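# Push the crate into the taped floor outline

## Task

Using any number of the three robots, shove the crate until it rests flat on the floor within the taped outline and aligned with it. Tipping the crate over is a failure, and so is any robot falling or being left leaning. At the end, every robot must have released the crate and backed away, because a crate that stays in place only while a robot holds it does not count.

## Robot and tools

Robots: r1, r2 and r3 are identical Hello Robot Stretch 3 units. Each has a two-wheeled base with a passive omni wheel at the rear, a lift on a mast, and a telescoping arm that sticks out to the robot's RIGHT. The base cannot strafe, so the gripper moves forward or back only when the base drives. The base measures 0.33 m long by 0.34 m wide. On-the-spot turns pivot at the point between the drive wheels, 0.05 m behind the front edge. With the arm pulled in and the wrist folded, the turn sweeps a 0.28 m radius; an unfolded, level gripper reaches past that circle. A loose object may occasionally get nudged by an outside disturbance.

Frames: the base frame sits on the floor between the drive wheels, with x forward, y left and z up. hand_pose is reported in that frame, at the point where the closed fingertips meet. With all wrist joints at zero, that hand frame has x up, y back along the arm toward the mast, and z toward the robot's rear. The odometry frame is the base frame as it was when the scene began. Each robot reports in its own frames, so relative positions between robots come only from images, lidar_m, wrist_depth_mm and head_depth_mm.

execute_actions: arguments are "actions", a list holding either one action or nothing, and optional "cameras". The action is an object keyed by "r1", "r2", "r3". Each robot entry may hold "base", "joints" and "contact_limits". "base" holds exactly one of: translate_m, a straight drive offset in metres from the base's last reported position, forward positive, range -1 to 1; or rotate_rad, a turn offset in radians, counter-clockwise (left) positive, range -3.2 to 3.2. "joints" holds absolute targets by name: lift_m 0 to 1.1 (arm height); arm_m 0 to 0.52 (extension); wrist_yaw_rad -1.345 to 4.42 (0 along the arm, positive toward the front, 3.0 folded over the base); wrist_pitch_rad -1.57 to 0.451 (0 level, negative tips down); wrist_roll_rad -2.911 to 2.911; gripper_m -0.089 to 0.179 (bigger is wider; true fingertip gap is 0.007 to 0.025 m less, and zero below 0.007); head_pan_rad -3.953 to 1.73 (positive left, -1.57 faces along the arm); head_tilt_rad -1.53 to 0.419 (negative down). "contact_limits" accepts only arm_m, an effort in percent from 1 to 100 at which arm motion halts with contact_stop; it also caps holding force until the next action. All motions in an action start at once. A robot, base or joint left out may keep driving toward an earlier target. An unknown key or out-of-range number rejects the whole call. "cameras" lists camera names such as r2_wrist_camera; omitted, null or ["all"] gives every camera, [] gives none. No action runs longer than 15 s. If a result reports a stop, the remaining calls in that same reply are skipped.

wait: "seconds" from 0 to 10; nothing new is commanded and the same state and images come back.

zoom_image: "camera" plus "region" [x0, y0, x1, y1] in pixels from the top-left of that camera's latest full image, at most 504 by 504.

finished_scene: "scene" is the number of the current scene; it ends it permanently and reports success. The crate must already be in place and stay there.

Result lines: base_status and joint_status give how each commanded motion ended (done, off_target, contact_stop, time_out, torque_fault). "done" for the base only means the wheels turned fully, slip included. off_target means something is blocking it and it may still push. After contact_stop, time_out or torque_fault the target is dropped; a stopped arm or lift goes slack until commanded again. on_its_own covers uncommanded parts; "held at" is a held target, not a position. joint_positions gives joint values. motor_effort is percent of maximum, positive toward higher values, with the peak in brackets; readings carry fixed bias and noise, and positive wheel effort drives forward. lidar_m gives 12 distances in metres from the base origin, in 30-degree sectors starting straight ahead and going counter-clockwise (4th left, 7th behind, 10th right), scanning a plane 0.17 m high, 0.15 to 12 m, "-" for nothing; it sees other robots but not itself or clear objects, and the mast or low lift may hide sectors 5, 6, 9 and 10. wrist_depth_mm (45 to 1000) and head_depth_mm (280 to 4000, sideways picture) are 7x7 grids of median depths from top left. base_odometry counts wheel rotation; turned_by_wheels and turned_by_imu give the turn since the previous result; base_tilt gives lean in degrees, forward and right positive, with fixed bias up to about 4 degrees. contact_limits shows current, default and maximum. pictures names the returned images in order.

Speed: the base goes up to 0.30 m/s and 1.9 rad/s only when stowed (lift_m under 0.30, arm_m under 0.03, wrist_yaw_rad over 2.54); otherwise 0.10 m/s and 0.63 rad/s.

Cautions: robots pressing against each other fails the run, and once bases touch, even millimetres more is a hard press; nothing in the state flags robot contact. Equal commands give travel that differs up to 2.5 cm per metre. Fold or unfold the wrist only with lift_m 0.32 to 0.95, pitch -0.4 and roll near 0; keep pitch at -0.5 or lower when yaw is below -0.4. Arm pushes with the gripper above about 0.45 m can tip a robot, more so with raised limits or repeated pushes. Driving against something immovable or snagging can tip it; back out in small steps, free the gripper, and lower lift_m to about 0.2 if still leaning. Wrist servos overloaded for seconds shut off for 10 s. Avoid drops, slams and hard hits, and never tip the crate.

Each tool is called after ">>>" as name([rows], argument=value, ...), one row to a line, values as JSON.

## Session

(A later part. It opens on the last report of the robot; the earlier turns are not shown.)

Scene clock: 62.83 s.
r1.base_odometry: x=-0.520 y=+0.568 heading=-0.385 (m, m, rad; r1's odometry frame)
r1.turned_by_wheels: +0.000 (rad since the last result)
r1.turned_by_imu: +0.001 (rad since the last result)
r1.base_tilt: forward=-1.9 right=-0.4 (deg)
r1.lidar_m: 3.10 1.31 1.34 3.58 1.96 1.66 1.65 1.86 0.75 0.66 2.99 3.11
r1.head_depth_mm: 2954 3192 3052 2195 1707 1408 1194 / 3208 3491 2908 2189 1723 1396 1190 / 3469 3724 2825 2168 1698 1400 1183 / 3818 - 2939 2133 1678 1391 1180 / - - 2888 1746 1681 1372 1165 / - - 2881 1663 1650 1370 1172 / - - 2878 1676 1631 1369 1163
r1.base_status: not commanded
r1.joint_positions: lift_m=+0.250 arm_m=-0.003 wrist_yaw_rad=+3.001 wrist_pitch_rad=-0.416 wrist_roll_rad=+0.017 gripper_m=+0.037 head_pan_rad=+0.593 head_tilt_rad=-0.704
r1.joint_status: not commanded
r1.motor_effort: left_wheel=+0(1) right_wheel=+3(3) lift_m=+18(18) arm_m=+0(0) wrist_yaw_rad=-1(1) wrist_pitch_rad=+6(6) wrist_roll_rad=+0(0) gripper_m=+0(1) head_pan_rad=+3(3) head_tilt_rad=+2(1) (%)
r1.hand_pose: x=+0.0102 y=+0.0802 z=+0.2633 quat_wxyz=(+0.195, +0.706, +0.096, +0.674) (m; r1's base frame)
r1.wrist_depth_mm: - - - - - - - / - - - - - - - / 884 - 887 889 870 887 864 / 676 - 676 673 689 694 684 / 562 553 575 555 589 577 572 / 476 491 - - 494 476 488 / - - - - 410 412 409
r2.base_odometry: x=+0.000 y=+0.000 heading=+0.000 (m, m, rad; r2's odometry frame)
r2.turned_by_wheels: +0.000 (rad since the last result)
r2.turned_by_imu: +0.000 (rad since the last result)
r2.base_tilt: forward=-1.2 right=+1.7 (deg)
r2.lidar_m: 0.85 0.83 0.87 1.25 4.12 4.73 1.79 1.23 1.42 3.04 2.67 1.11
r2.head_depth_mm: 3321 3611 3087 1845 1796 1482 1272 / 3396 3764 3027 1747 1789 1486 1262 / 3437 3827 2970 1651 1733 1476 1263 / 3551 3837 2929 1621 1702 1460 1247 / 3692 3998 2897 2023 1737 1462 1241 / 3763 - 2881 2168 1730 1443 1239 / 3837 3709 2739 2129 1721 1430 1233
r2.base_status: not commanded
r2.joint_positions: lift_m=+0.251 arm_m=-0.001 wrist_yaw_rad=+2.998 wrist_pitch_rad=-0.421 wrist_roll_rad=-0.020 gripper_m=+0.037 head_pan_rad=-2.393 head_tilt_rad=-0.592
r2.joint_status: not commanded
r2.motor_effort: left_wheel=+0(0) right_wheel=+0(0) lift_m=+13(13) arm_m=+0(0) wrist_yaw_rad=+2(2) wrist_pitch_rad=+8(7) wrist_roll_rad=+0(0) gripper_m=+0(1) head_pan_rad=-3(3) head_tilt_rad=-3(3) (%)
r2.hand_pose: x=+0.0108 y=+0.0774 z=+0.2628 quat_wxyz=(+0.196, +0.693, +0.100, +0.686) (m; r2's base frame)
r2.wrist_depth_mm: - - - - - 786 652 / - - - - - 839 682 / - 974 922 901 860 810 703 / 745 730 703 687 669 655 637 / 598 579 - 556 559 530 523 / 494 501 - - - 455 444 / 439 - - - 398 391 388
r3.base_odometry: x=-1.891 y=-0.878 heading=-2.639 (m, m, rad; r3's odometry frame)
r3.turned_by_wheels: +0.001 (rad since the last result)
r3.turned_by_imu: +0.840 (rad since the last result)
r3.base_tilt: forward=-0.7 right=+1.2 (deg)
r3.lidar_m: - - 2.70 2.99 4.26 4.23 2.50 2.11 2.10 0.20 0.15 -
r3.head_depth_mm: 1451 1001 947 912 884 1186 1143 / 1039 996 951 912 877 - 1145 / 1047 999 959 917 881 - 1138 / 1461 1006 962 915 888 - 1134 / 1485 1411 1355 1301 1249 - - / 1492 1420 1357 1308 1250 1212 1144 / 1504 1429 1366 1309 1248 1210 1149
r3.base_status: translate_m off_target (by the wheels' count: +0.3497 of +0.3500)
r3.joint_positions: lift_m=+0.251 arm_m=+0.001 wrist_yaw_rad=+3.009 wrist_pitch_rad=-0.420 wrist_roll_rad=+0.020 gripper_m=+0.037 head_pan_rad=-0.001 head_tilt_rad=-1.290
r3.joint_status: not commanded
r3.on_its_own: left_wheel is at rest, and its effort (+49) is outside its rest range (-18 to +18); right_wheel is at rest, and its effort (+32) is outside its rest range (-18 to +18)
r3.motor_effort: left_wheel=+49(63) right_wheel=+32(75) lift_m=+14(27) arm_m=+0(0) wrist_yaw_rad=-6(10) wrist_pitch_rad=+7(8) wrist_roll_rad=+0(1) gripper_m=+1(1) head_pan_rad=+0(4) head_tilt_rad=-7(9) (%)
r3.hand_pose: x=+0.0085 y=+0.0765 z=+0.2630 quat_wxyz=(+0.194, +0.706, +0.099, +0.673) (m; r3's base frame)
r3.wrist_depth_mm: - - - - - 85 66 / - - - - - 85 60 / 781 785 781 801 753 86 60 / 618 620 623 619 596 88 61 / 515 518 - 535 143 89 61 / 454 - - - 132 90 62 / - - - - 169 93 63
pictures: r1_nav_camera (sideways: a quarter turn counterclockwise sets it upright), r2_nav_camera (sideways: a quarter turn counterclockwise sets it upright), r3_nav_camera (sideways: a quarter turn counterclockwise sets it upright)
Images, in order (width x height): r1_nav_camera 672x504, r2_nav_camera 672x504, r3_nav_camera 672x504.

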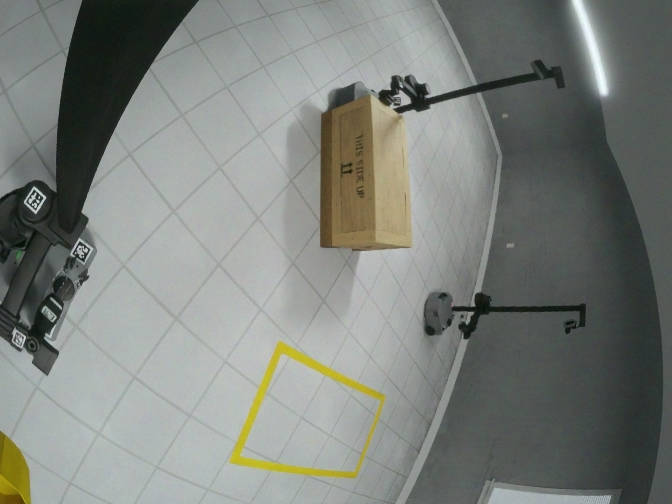

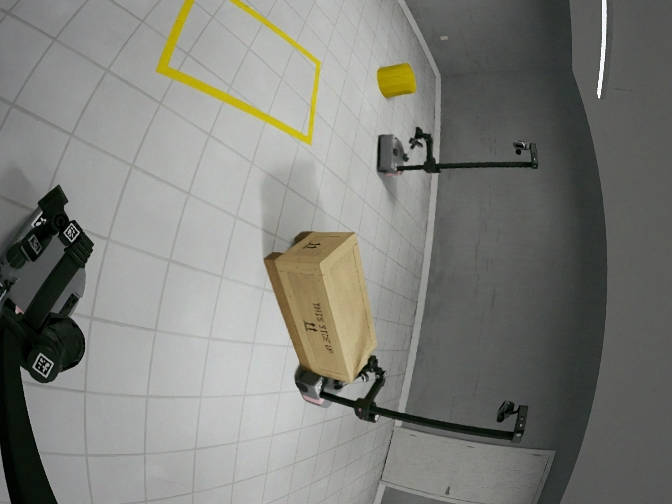

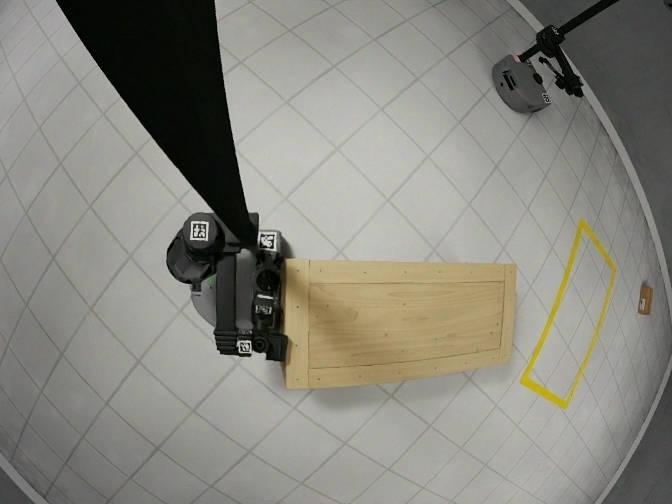

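>>> execute_actions([
  {"r1":{"base":{"rotate_rad":0.76},"joints":{"head_pan_rad":0,"head_tilt_rad":-0.9}},"r3":{"base":{"translate_m":-0.45}}},
], cameras=[])

>>> execute_actions([
  {"r3":{"base":{"rotate_rad":0.74},"joints":{"wrist_yaw_rad":3.0}}},
], cameras=[])

>>> execute_actions([
  {"r1":{"base":{"translate_m":0.9}},"r3":{"base":{"translate_m":0.73}}},
], cameras=[])

>>> execute_actions([
  {"r1":{"base":{"rotate_rad":-0.275},"joints":{"head_tilt_rad":-1.3}},"r3":{"base":{"rotate_rad":-2.33}}},
], cameras=["r1_head_camera","r3_head_camera","r2_nav_camera"])

Scene clock: 96.17 s.
r1.base_odometry: x=-0.520 y=+0.568 heading=+0.375 (m, m, rad; r1's odometry frame)
r1.turned_by_wheels: +0.760 (rad since the last result)
r1.turned_by_imu: +0.763 (rad since the last result)
r1.base_tilt: forward=-1.9 right=-0.4 (deg)
r1.lidar_m: 1.31 1.47 2.54 1.76 1.66 1.68 2.20 0.66 0.67 3.31 3.11 2.75
r1.head_depth_mm: 3234 2627 2192 1784 1499 1283 1133 / 3655 2714 2171 1758 1487 1276 1127 / 3974 2779 2165 1746 1491 1279 1121 / 3991 2756 1669 1735 1466 1265 1120 / 3955 2724 1663 1740 1464 1256 1109 / 3792 2691 1696 1726 1442 1256 1103 / 3801 2702 1763 1701 1441 1251 1103
r1.base_status: done
r1.joint_positions: lift_m=+0.250 arm_m=-0.003 wrist_yaw_rad=+3.001 wrist_pitch_rad=-0.416 wrist_roll_rad=+0.017 gripper_m=+0.037 head_pan_rad=+0.007 head_tilt_rad=-0.889
r1.joint_status: all done
r1.motor_effort: left_wheel=-1(7) right_wheel=+3(9) lift_m=+18(18) arm_m=+1(1) wrist_yaw_rad=-1(2) wrist_pitch_rad=+6(6) wrist_roll_rad=+0(0) gripper_m=-1(0) head_pan_rad=-3(25) head_tilt_rad=-5(19) (%)
r1.hand_pose: x=+0.0102 y=+0.0802 z=+0.2633 quat_wxyz=(+0.195, +0.706, +0.096, +0.674) (m; r1's base frame)
r1.wrist_depth_mm: - - - - - - - / - - - - - - - / 883 - 864 868 858 903 862 / 681 - 661 681 678 687 682 / 571 561 577 557 587 569 579 / 473 485 - - 487 473 481 / - - - - 415 406 415
r2.base_odometry: x=+0.000 y=+0.000 heading=+0.000 (m, m, rad; r2's odometry frame)
r2.turned_by_wheels: +0.000 (rad since the last result)
r2.turned_by_imu: -0.001 (rad since the last result)
r2.base_tilt: forward=-1.2 right=+1.9 (deg)
r2.lidar_m: 0.85 0.83 0.87 1.25 4.12 4.72 2.17 1.23 1.42 3.05 2.66 1.11
r2.head_depth_mm: 3315 3658 3084 1835 1804 1488 1266 / 3415 3770 3047 1752 1776 1484 1265 / 3477 3797 3004 1658 1737 1469 1262 / 3600 3878 2934 1629 1693 1467 1248 / 3687 3967 2920 2045 1749 1464 1247 / 3777 - 2864 2169 1733 1442 1236 / 3821 3704 2738 2142 1726 1433 1232
r2.base_status: not commanded
r2.joint_positions: lift_m=+0.251 arm_m=-0.001 wrist_yaw_rad=+2.998 wrist_pitch_rad=-0.421 wrist_roll_rad=-0.020 gripper_m=+0.037 head_pan_rad=-2.393 head_tilt_rad=-0.592
r2.joint_status: not commanded
r2.motor_effort: left_wheel=+0(0) right_wheel=+0(0) lift_m=+13(13) arm_m=+0(0) wrist_yaw_rad=+2(2) wrist_pitch_rad=+8(7) wrist_roll_rad=+0(0) gripper_m=+0(1) head_pan_rad=-3(3) head_tilt_rad=-3(3) (%)
r2.hand_pose: x=+0.0108 y=+0.0774 z=+0.2628 quat_wxyz=(+0.196, +0.693, +0.100, +0.686) (m; r2's base frame)
r2.wrist_depth_mm: - - - - - 792 658 / - - - - - 837 678 / - 983 923 899 866 801 703 / 750 731 706 685 668 656 631 / 594 589 - 555 564 535 529 / 494 503 - - - 451 444 / 437 - - - 400 390 384
r3.base_odometry: x=-1.496 y=-0.661 heading=-2.639 (m, m, rad; r3's odometry frame)
r3.turned_by_wheels: +0.000 (rad since the last result)
r3.turned_by_imu: -0.003 (rad since the last result)
r3.base_tilt: forward=-0.7 right=+1.2 (deg)
r3.lidar_m: 0.50 2.16 2.95 3.32 3.92 3.91 2.15 1.81 1.81 2.02 2.17 0.52
r3.head_depth_mm: 1043 998 1307 1284 1241 1189 1149 / 1043 998 1138 1286 1245 - 1152 / 1045 997 1149 1287 1254 - 1139 / 1059 1008 1224 1299 1251 - 1134 / 1483 1424 1358 1298 1262 - - / 1496 1437 1359 1306 1255 1219 1144 / 1492 1424 1364 1308 1251 1219 1150
r3.base_status: done
r3.joint_positions: lift_m=+0.250 arm_m=+0.001 wrist_yaw_rad=+3.001 wrist_pitch_rad=-0.419 wrist_roll_rad=+0.020 gripper_m=+0.037 head_pan_rad=-0.001 head_tilt_rad=-1.290
r3.joint_status: not commanded
r3.motor_effort: left_wheel=+1(35) right_wheel=+1(22) lift_m=+24(24) arm_m=+0(0) wrist_yaw_rad=-1(7) wrist_pitch_rad=+7(7) wrist_roll_rad=-1(0) gripper_m=+0(1) head_pan_rad=+0(0) head_tilt_rad=-7(6) (%)
r3.hand_pose: x=+0.0101 y=+0.0763 z=+0.2626 quat_wxyz=(+0.197, +0.707, +0.097, +0.673) (m; r3's base frame)
r3.wrist_depth_mm: - - - - - - - / - - - - - - - / 785 788 785 786 785 782 791 / 625 620 629 627 619 626 622 / 515 514 - 534 530 517 516 / 453 - - - 440 440 439 / - - - - 385 385 387
pictures: none
No camera images: the call's "cameras" was empty. Leave "cameras" out to get every camera's image.

Scene clock: 97.90 s.
r1.base_odometry: x=-0.520 y=+0.568 heading=+0.375 (m, m, rad; r1's odometry frame)
r1.turned_by_wheels: +0.000 (rad since the last result)
r1.turned_by_imu: +0.000 (rad since the last result)
r1.base_tilt: forward=-2.0 right=-0.5 (deg)
r1.lidar_m: 1.31 1.47 2.55 1.75 1.66 1.68 2.19 0.66 0.67 3.30 3.10 2.75
r1.head_depth_mm: 3301 2609 2224 1778 1490 1284 1132 / 3676 2709 2174 1771 1484 1278 1122 / 3932 2775 2152 1745 1481 1277 1118 / 3921 2798 1666 1729 1468 1267 1118 / 3892 2765 1649 1726 1471 1262 1113 / 3807 2750 1705 1716 1454 1257 1104 / 3822 2676 1748 1711 1433 1244 1100
r1.base_status: not commanded
r1.joint_positions: lift_m=+0.250 arm_m=-0.003 wrist_yaw_rad=+3.001 wrist_pitch_rad=-0.416 wrist_roll_rad=+0.017 gripper_m=+0.037 head_pan_rad=+0.007 head_tilt_rad=-0.889
r1.joint_status: not commanded
r1.motor_effort: left_wheel=-1(1) right_wheel=+3(3) lift_m=+19(18) arm_m=+0(0) wrist_yaw_rad=-1(1) wrist_pitch_rad=+6(6) wrist_roll_rad=+0(0) gripper_m=+0(0) head_pan_rad=-2(2) head_tilt_rad=-5(6) (%)
r1.hand_pose: x=+0.0102 y=+0.0802 z=+0.2633 quat_wxyz=(+0.195, +0.706, +0.096, +0.674) (m; r1's base frame)
r1.wrist_depth_mm: - - - - - - - / - - - - - - - / 872 - 896 866 879 893 865 / 688 - 680 687 690 667 686 / 570 567 587 557 580 572 579 / 469 486 - - 486 481 483 / - - - - 411 415 412
r2.base_odometry: x=+0.000 y=+0.000 heading=+0.000 (m, m, rad; r2's odometry frame)
r2.turned_by_wheels: +0.000 (rad since the last result)
r2.turned_by_imu: +0.000 (rad since the last result)
r2.base_tilt: forward=-1.1 right=+1.8 (deg)
r2.lidar_m: 0.85 0.83 0.87 1.25 4.14 4.74 2.16 1.23 1.43 3.05 2.67 1.11
r2.head_depth_mm: 3327 3674 3051 1852 1794 1484 1270 / 3458 3708 3000 1753 1792 1475 1263 / 3487 3781 2955 1655 1724 1470 1260 / 3609 3879 2949 1633 1705 1460 1252 / 3679 3983 2916 2037 1735 1454 1242 / 3827 - 2873 2145 1725 1443 1236 / 3821 3705 2746 2142 1721 1429 1228
r2.base_status: not commanded
r2.joint_positions: lift_m=+0.251 arm_m=-0.001 wrist_yaw_rad=+2.998 wrist_pitch_rad=-0.421 wrist_roll_rad=-0.020 gripper_m=+0.037 head_pan_rad=-2.393 head_tilt_rad=-0.592
r2.joint_status: not commanded
r2.motor_effort: left_wheel=+0(0) right_wheel=+0(0) lift_m=+13(13) arm_m=+0(0) wrist_yaw_rad=+2(2) wrist_pitch_rad=+8(8) wrist_roll_rad=+0(0) gripper_m=+0(0) head_pan_rad=-3(4) head_tilt_rad=-3(2) (%)
r2.hand_pose: x=+0.0108 y=+0.0774 z=+0.2628 quat_wxyz=(+0.196, +0.693, +0.100, +0.686) (m; r2's base frame)
r2.wrist_depth_mm: - - - - - 790 640 / - - - - - 827 682 / - 970 946 900 879 798 692 / 746 737 704 688 674 653 642 / 598 581 - 555 557 535 526 / 491 504 - - - 453 447 / 438 - - - 400 389 389
r3.base_odometry: x=-1.496 y=-0.661 heading=-1.899 (m, m, rad; r3's odometry frame)
r3.turned_by_wheels: +0.740 (rad since the last result)
r3.turned_by_imu: +0.727 (rad since the last result)
r3.base_tilt: forward=-0.7 right=+1.2 (deg)
r3.lidar_m: 2.16 2.98 3.82 3.90 2.89 1.92 1.81 1.83 2.33 2.17 0.50 0.50
r3.head_depth_mm: 1462 1396 1342 1268 1239 1193 1149 / 1466 1403 1339 1285 1243 - 1144 / 1480 1413 1337 1290 1247 - 1142 / 1477 1409 1358 1301 1248 - 1142 / 1493 1422 1356 1294 1250 - - / 1487 1418 1365 1302 1253 1213 1150 / 1498 1429 1368 1307 1260 1216 1149
r3.base_status: done
r3.joint_positions: lift_m=+0.250 arm_m=+0.001 wrist_yaw_rad=+3.001 wrist_pitch_rad=-0.419 wrist_roll_rad=+0.020 gripper_m=+0.037 head_pan_rad=-0.001 head_tilt_rad=-1.290
r3.joint_status: all done
r3.motor_effort: left_wheel=-1(7) right_wheel=+4(13) lift_m=+24(24) arm_m=+0(1) wrist_yaw_rad=-1(0) wrist_pitch_rad=+7(7) wrist_roll_rad=+0(1) gripper_m=+0(0) head_pan_rad=+0(0) head_tilt_rad=-6(6) (%)
r3.hand_pose: x=+0.0101 y=+0.0763 z=+0.2626 quat_wxyz=(+0.197, +0.707, +0.097, +0.673) (m; r3's base frame)
r3.wrist_depth_mm: - - - - - - - / - - - - - - - / 787 780 785 784 784 778 784 / 630 624 625 622 618 616 622 / 523 517 - 533 535 517 517 / 454 - - - 440 441 447 / - - - - 386 384 386
pictures: none
No camera images: the call's "cameras" was empty. Leave "cameras" out to get every camera's image.

Scene clock: 102.67 s.
r1.base_odometry: x=+0.318 y=+0.898 heading=+0.375 (m, m, rad; r1's odometry frame)
r1.turned_by_wheels: +0.000 (rad since the last result)
r1.turned_by_imu: +0.003 (rad since the last result)
r1.base_tilt: forward=-2.0 right=-0.4 (deg)
r1.lidar_m: 0.41 0.47 0.80 2.30 2.17 2.21 1.54 1.45 3.46 2.77 2.61 1.93
r1.head_depth_mm: 2803 2846 2065 1766 1493 1286 1125 / 3124 2875 2162 1770 1479 1281 1132 / 3476 2787 2149 1741 1442 1272 1122 / 3746 2796 2142 1739 1039 1084 1115 / 3879 2730 2123 1738 1036 1136 1109 / 3885 2710 2119 1220 1025 1181 1097 / 3768 2674 1701 1202 1039 1204 1100
r1.base_status: done
r1.joint_positions: lift_m=+0.250 arm_m=-0.003 wrist_yaw_rad=+3.001 wrist_pitch_rad=-0.416 wrist_roll_rad=+0.017 gripper_m=+0.037 head_pan_rad=+0.007 head_tilt_rad=-0.890
r1.joint_status: not commanded
r1.motor_effort: left_wheel=-1(6) right_wheel=+3(11) lift_m=+19(19) arm_m=+0(0) wrist_yaw_rad=-1(1) wrist_pitch_rad=+6(6) wrist_roll_rad=+0(0) gripper_m=+1(0) head_pan_rad=-2(2) head_tilt_rad=-5(3) (%)
r1.hand_pose: x=+0.0102 y=+0.0802 z=+0.2633 quat_wxyz=(+0.195, +0.706, +0.096, +0.674) (m; r1's base frame)
r1.wrist_depth_mm: - - - - - - 524 / - - - - - 803 536 / 877 - 901 872 852 787 528 / 694 - 702 685 671 690 523 / 573 556 574 564 586 564 525 / 472 489 - - 496 477 476 / - - - - 420 410 414
r2.base_odometry: x=+0.000 y=+0.000 heading=+0.000 (m, m, rad; r2's odometry frame)
r2.turned_by_wheels: +0.000 (rad since the last result)
r2.turned_by_imu: -0.001 (rad since the last result)
r2.base_tilt: forward=-1.2 right=+1.8 (deg)
r2.lidar_m: 0.85 0.83 0.87 1.25 4.12 4.74 1.46 1.23 1.43 3.06 2.67 1.11
r2.head_depth_mm: 3301 3670 3084 1843 1798 1489 1272 / 3431 3708 3016 1759 1783 1483 1264 / 3493 3784 2968 1670 1729 1472 1258 / 3578 3817 2962 1628 1693 1465 1251 / 3631 3868 2654 2033 1747 1450 1240 / 3770 - 2167 2109 1730 1444 1238 / 3918 - 2822 2138 1717 1433 1236
r2.base_status: not commanded
r2.joint_positions: lift_m=+0.251 arm_m=-0.001 wrist_yaw_rad=+2.998 wrist_pitch_rad=-0.421 wrist_roll_rad=-0.020 gripper_m=+0.037 head_pan_rad=-2.393 head_tilt_rad=-0.592
r2.joint_status: not commanded
r2.motor_effort: left_wheel=+0(0) right_wheel=+0(0) lift_m=+13(13) arm_m=+0(0) wrist_yaw_rad=+1(2) wrist_pitch_rad=+7(8) wrist_roll_rad=+0(0) gripper_m=-1(0) head_pan_rad=-4(4) head_tilt_rad=-3(2) (%)
r2.hand_pose: x=+0.0108 y=+0.0774 z=+0.2628 quat_wxyz=(+0.196, +0.693, +0.100, +0.686) (m; r2's base frame)
r2.wrist_depth_mm: - - - - - 794 646 / - - - - - 828 682 / - 964 922 900 872 803 695 / 746 733 701 691 675 655 642 / 594 579 - 557 555 534 525 / 497 503 - - - 453 445 / 437 - - - 396 392 385
r3.base_odometry: x=-1.732 y=-1.352 heading=-1.899 (m, m, rad; r3's odometry frame)
r3.turned_by_wheels: +0.000 (rad since the last result)
r3.turned_by_imu: +0.003 (rad since the last result)
r3.base_tilt: forward=-0.7 right=+1.2 (deg)
r3.lidar_m: 1.43 2.26 2.89 3.97 4.02 2.70 2.53 0.42 0.42 0.47 0.77 1.47
r3.head_depth_mm: 1446 1400 1332 1296 1226 1188 1127 / 1459 1409 1340 1290 1243 - 1143 / 1470 1399 1352 1289 1242 - 1143 / 1481 1416 1351 1300 1252 - 1135 / 1474 1418 1353 1300 1253 - - / 1493 1422 1364 1306 1250 1216 1146 / 1486 1423 1356 1301 1257 1214 1151
r3.base_status: done
r3.joint_positions: lift_m=+0.250 arm_m=+0.001 wrist_yaw_rad=+3.001 wrist_pitch_rad=-0.419 wrist_roll_rad=+0.020 gripper_m=+0.037 head_pan_rad=-0.001 head_tilt_rad=-1.290
r3.joint_status: not commanded
r3.motor_effort: left_wheel=-2(5) right_wheel=+5(13) lift_m=+24(24) arm_m=+0(0) wrist_yaw_rad=+0(2) wrist_pitch_rad=+7(7) wrist_roll_rad=-1(0) gripper_m=-1(0) head_pan_rad=+0(0) head_tilt_rad=-6(7) (%)
r3.hand_pose: x=+0.0101 y=+0.0763 z=+0.2626 quat_wxyz=(+0.197, +0.707, +0.097, +0.673) (m; r3's base frame)
r3.wrist_depth_mm: - - - - - - - / - - - - - - - / 776 785 783 779 783 779 787 / 628 621 624 625 614 622 625 / 516 515 - 534 535 517 517 / 454 - - - 440 442 444 / - - - - 386 384 386
pictures: none
No camera images: the call's "cameras" was empty. Leave "cameras" out to get every camera's image.

Scene clock: 105.33 s.
r1.base_odometry: x=+0.318 y=+0.898 heading=+0.100 (m, m, rad; r1's odometry frame)
r1.turned_by_wheels: -0.275 (rad since the last result)
r1.turned_by_imu: -0.275 (rad since the last result)
r1.base_tilt: forward=-2.1 right=-0.4 (deg)
r1.lidar_m: 0.41 0.42 0.57 2.65 2.18 2.16 2.40 1.46 3.40 3.19 2.61 1.93
r1.head_depth_mm: 1745 1611 1483 1375 1284 1209 1132 / 1722 1606 1466 1380 1271 1196 1121 / 1738 1590 1473 1373 1272 - 1107 / 1724 1578 1466 1358 1252 - 1097 / 1706 1571 1021 1176 1256 - - / 1693 1561 1017 1170 1252 1196 - / 1689 1550 1015 1167 1248 1171 1084
r1.base_status: done
r1.joint_positions: lift_m=+0.250 arm_m=-0.003 wrist_yaw_rad=+3.001 wrist_pitch_rad=-0.416 wrist_roll_rad=+0.017 gripper_m=+0.037 head_pan_rad=+0.006 head_tilt_rad=-1.284
r1.joint_status: all done
r1.motor_effort: left_wheel=+2(7) right_wheel=-3(9) lift_m=+19(19) arm_m=+0(0) wrist_yaw_rad=-2(1) wrist_pitch_rad=+6(6) wrist_roll_rad=+0(0) gripper_m=+0(0) head_pan_rad=-2(2) head_tilt_rad=-7(29) (%)
r1.hand_pose: x=+0.0102 y=+0.0802 z=+0.2633 quat_wxyz=(+0.195, +0.706, +0.096, +0.674) (m; r1's base frame)
r1.wrist_depth_mm: - - - - 811 547 400 / - - - - 858 557 411 / 867 - 872 863 805 566 422 / 675 - 682 685 677 580 425 / 560 560 577 553 570 540 433 / 481 485 - - 498 476 448 / - - - - 416 413 419
r2.base_odometry: x=+0.000 y=+0.000 heading=+0.000 (m, m, rad; r2's odometry frame)
r2.turned_by_wheels: +0.000 (rad since the last result)
r2.turned_by_imu: -0.001 (rad since the last result)
r2.base_tilt: forward=-1.1 right=+1.7 (deg)
r2.lidar_m: 0.85 0.83 0.88 1.25 4.16 4.75 1.32 1.23 1.43 3.06 2.67 1.11
r2.head_depth_mm: 3333 3639 3059 1839 1802 1485 1272 / 3404 3739 3024 1747 1787 1482 1267 / 3515 3779 2977 1668 1728 1463 1261 / 3542 3859 2930 1628 1699 1466 1251 / 3608 3910 2650 2019 1737 1460 1242 / 3785 - 2190 2142 1740 1447 1239 / 3910 - 2786 2137 1724 1433 1222
r2.base_status: not commanded
r2.joint_positions: lift_m=+0.251 arm_m=-0.001 wrist_yaw_rad=+2.998 wrist_pitch_rad=-0.421 wrist_roll_rad=-0.020 gripper_m=+0.037 head_pan_rad=-2.393 head_tilt_rad=-0.592
r2.joint_status: not commanded
r2.motor_effort: left_wheel=+0(0) right_wheel=-1(0) lift_m=+13(13) arm_m=+0(0) wrist_yaw_rad=+2(2) wrist_pitch_rad=+8(8) wrist_roll_rad=+0(0) gripper_m=-1(1) head_pan_rad=-3(3) head_tilt_rad=-3(3) (%)
r2.hand_pose: x=+0.0108 y=+0.0774 z=+0.2628 quat_wxyz=(+0.196, +0.693, +0.100, +0.686) (m; r2's base frame)
r2.wrist_depth_mm: - - - - - 794 646 / - - - - - 825 679 / - 981 923 908 870 806 700 / 757 731 703 682 670 649 634 / 595 584 - 558 564 536 521 / 497 502 - - - 450 446 / 438 - - - 400 391 386
r3.base_odometry: x=-1.732 y=-1.352 heading=+2.054 (m, m, rad; r3's odometry frame)
r3.turned_by_wheels: -2.330 (rad since the last result)
r3.turned_by_imu: -2.288 (rad since the last result)
r3.base_tilt: forward=-0.7 right=+1.2 (deg)
r3.lidar_m: 0.42 0.43 0.59 2.70 2.24 2.23 2.49 4.00 3.97 3.05 2.54 2.52
r3.head_depth_mm: 1469 1403 1339 1285 1234 1182 1143 / 1474 1401 1353 1290 1246 - 1142 / 1480 1392 1346 1294 1248 - 1139 / 1474 1002 975 1279 1247 - 1139 / 1483 1007 981 1285 1250 - - / 1489 1009 985 1293 1248 1212 1147 / 1496 1009 986 1306 1250 1214 1145
r3.base_status: done
r3.joint_positions: lift_m=+0.250 arm_m=+0.001 wrist_yaw_rad=+3.001 wrist_pitch_rad=-0.419 wrist_roll_rad=+0.020 gripper_m=+0.037 head_pan_rad=-0.001 head_tilt_rad=-1.290
r3.joint_status: not commanded
r3.motor_effort: left_wheel=+2(11) right_wheel=-1(8) lift_m=+24(24) arm_m=+0(0) wrist_yaw_rad=-1(1) wrist_pitch_rad=+7(7) wrist_roll_rad=+0(0) gripper_m=+0(0) head_pan_rad=+0(0) head_tilt_rad=-7(8) (%)
r3.hand_pose: x=+0.0101 y=+0.0762 z=+0.2626 quat_wxyz=(+0.197, +0.707, +0.097, +0.673) (m; r3's base frame)
r3.wrist_depth_mm: - - - - - 631 444 / - - - - - 640 447 / 785 783 782 787 777 637 450 / 626 617 628 621 623 597 459 / 517 516 - 538 530 515 464 / 455 - - - 443 440 426 / - - - - 384 386 386
pictures: r1_head_camera (sideways: a quarter turn clockwise sets it upright), r2_nav_camera (sideways: a quarter turn counterclockwise sets it upright), r3_head_camera (sideways: a quarter turn clockwise sets it upright)
Images, in order (width x height): r1_head_camera 896x504, r2_nav_camera 672x504, r3_head_camera 896x504.

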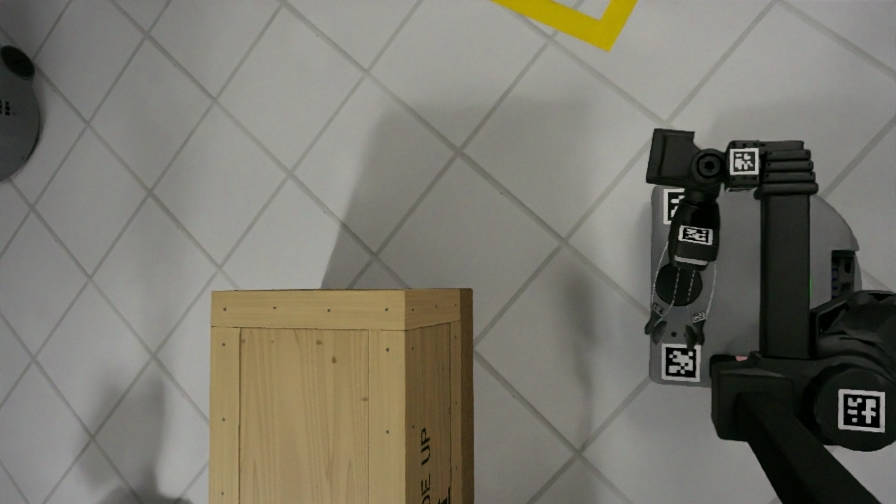

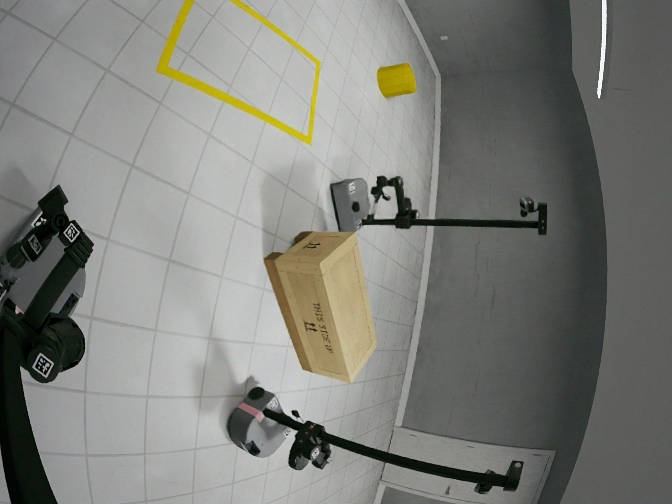

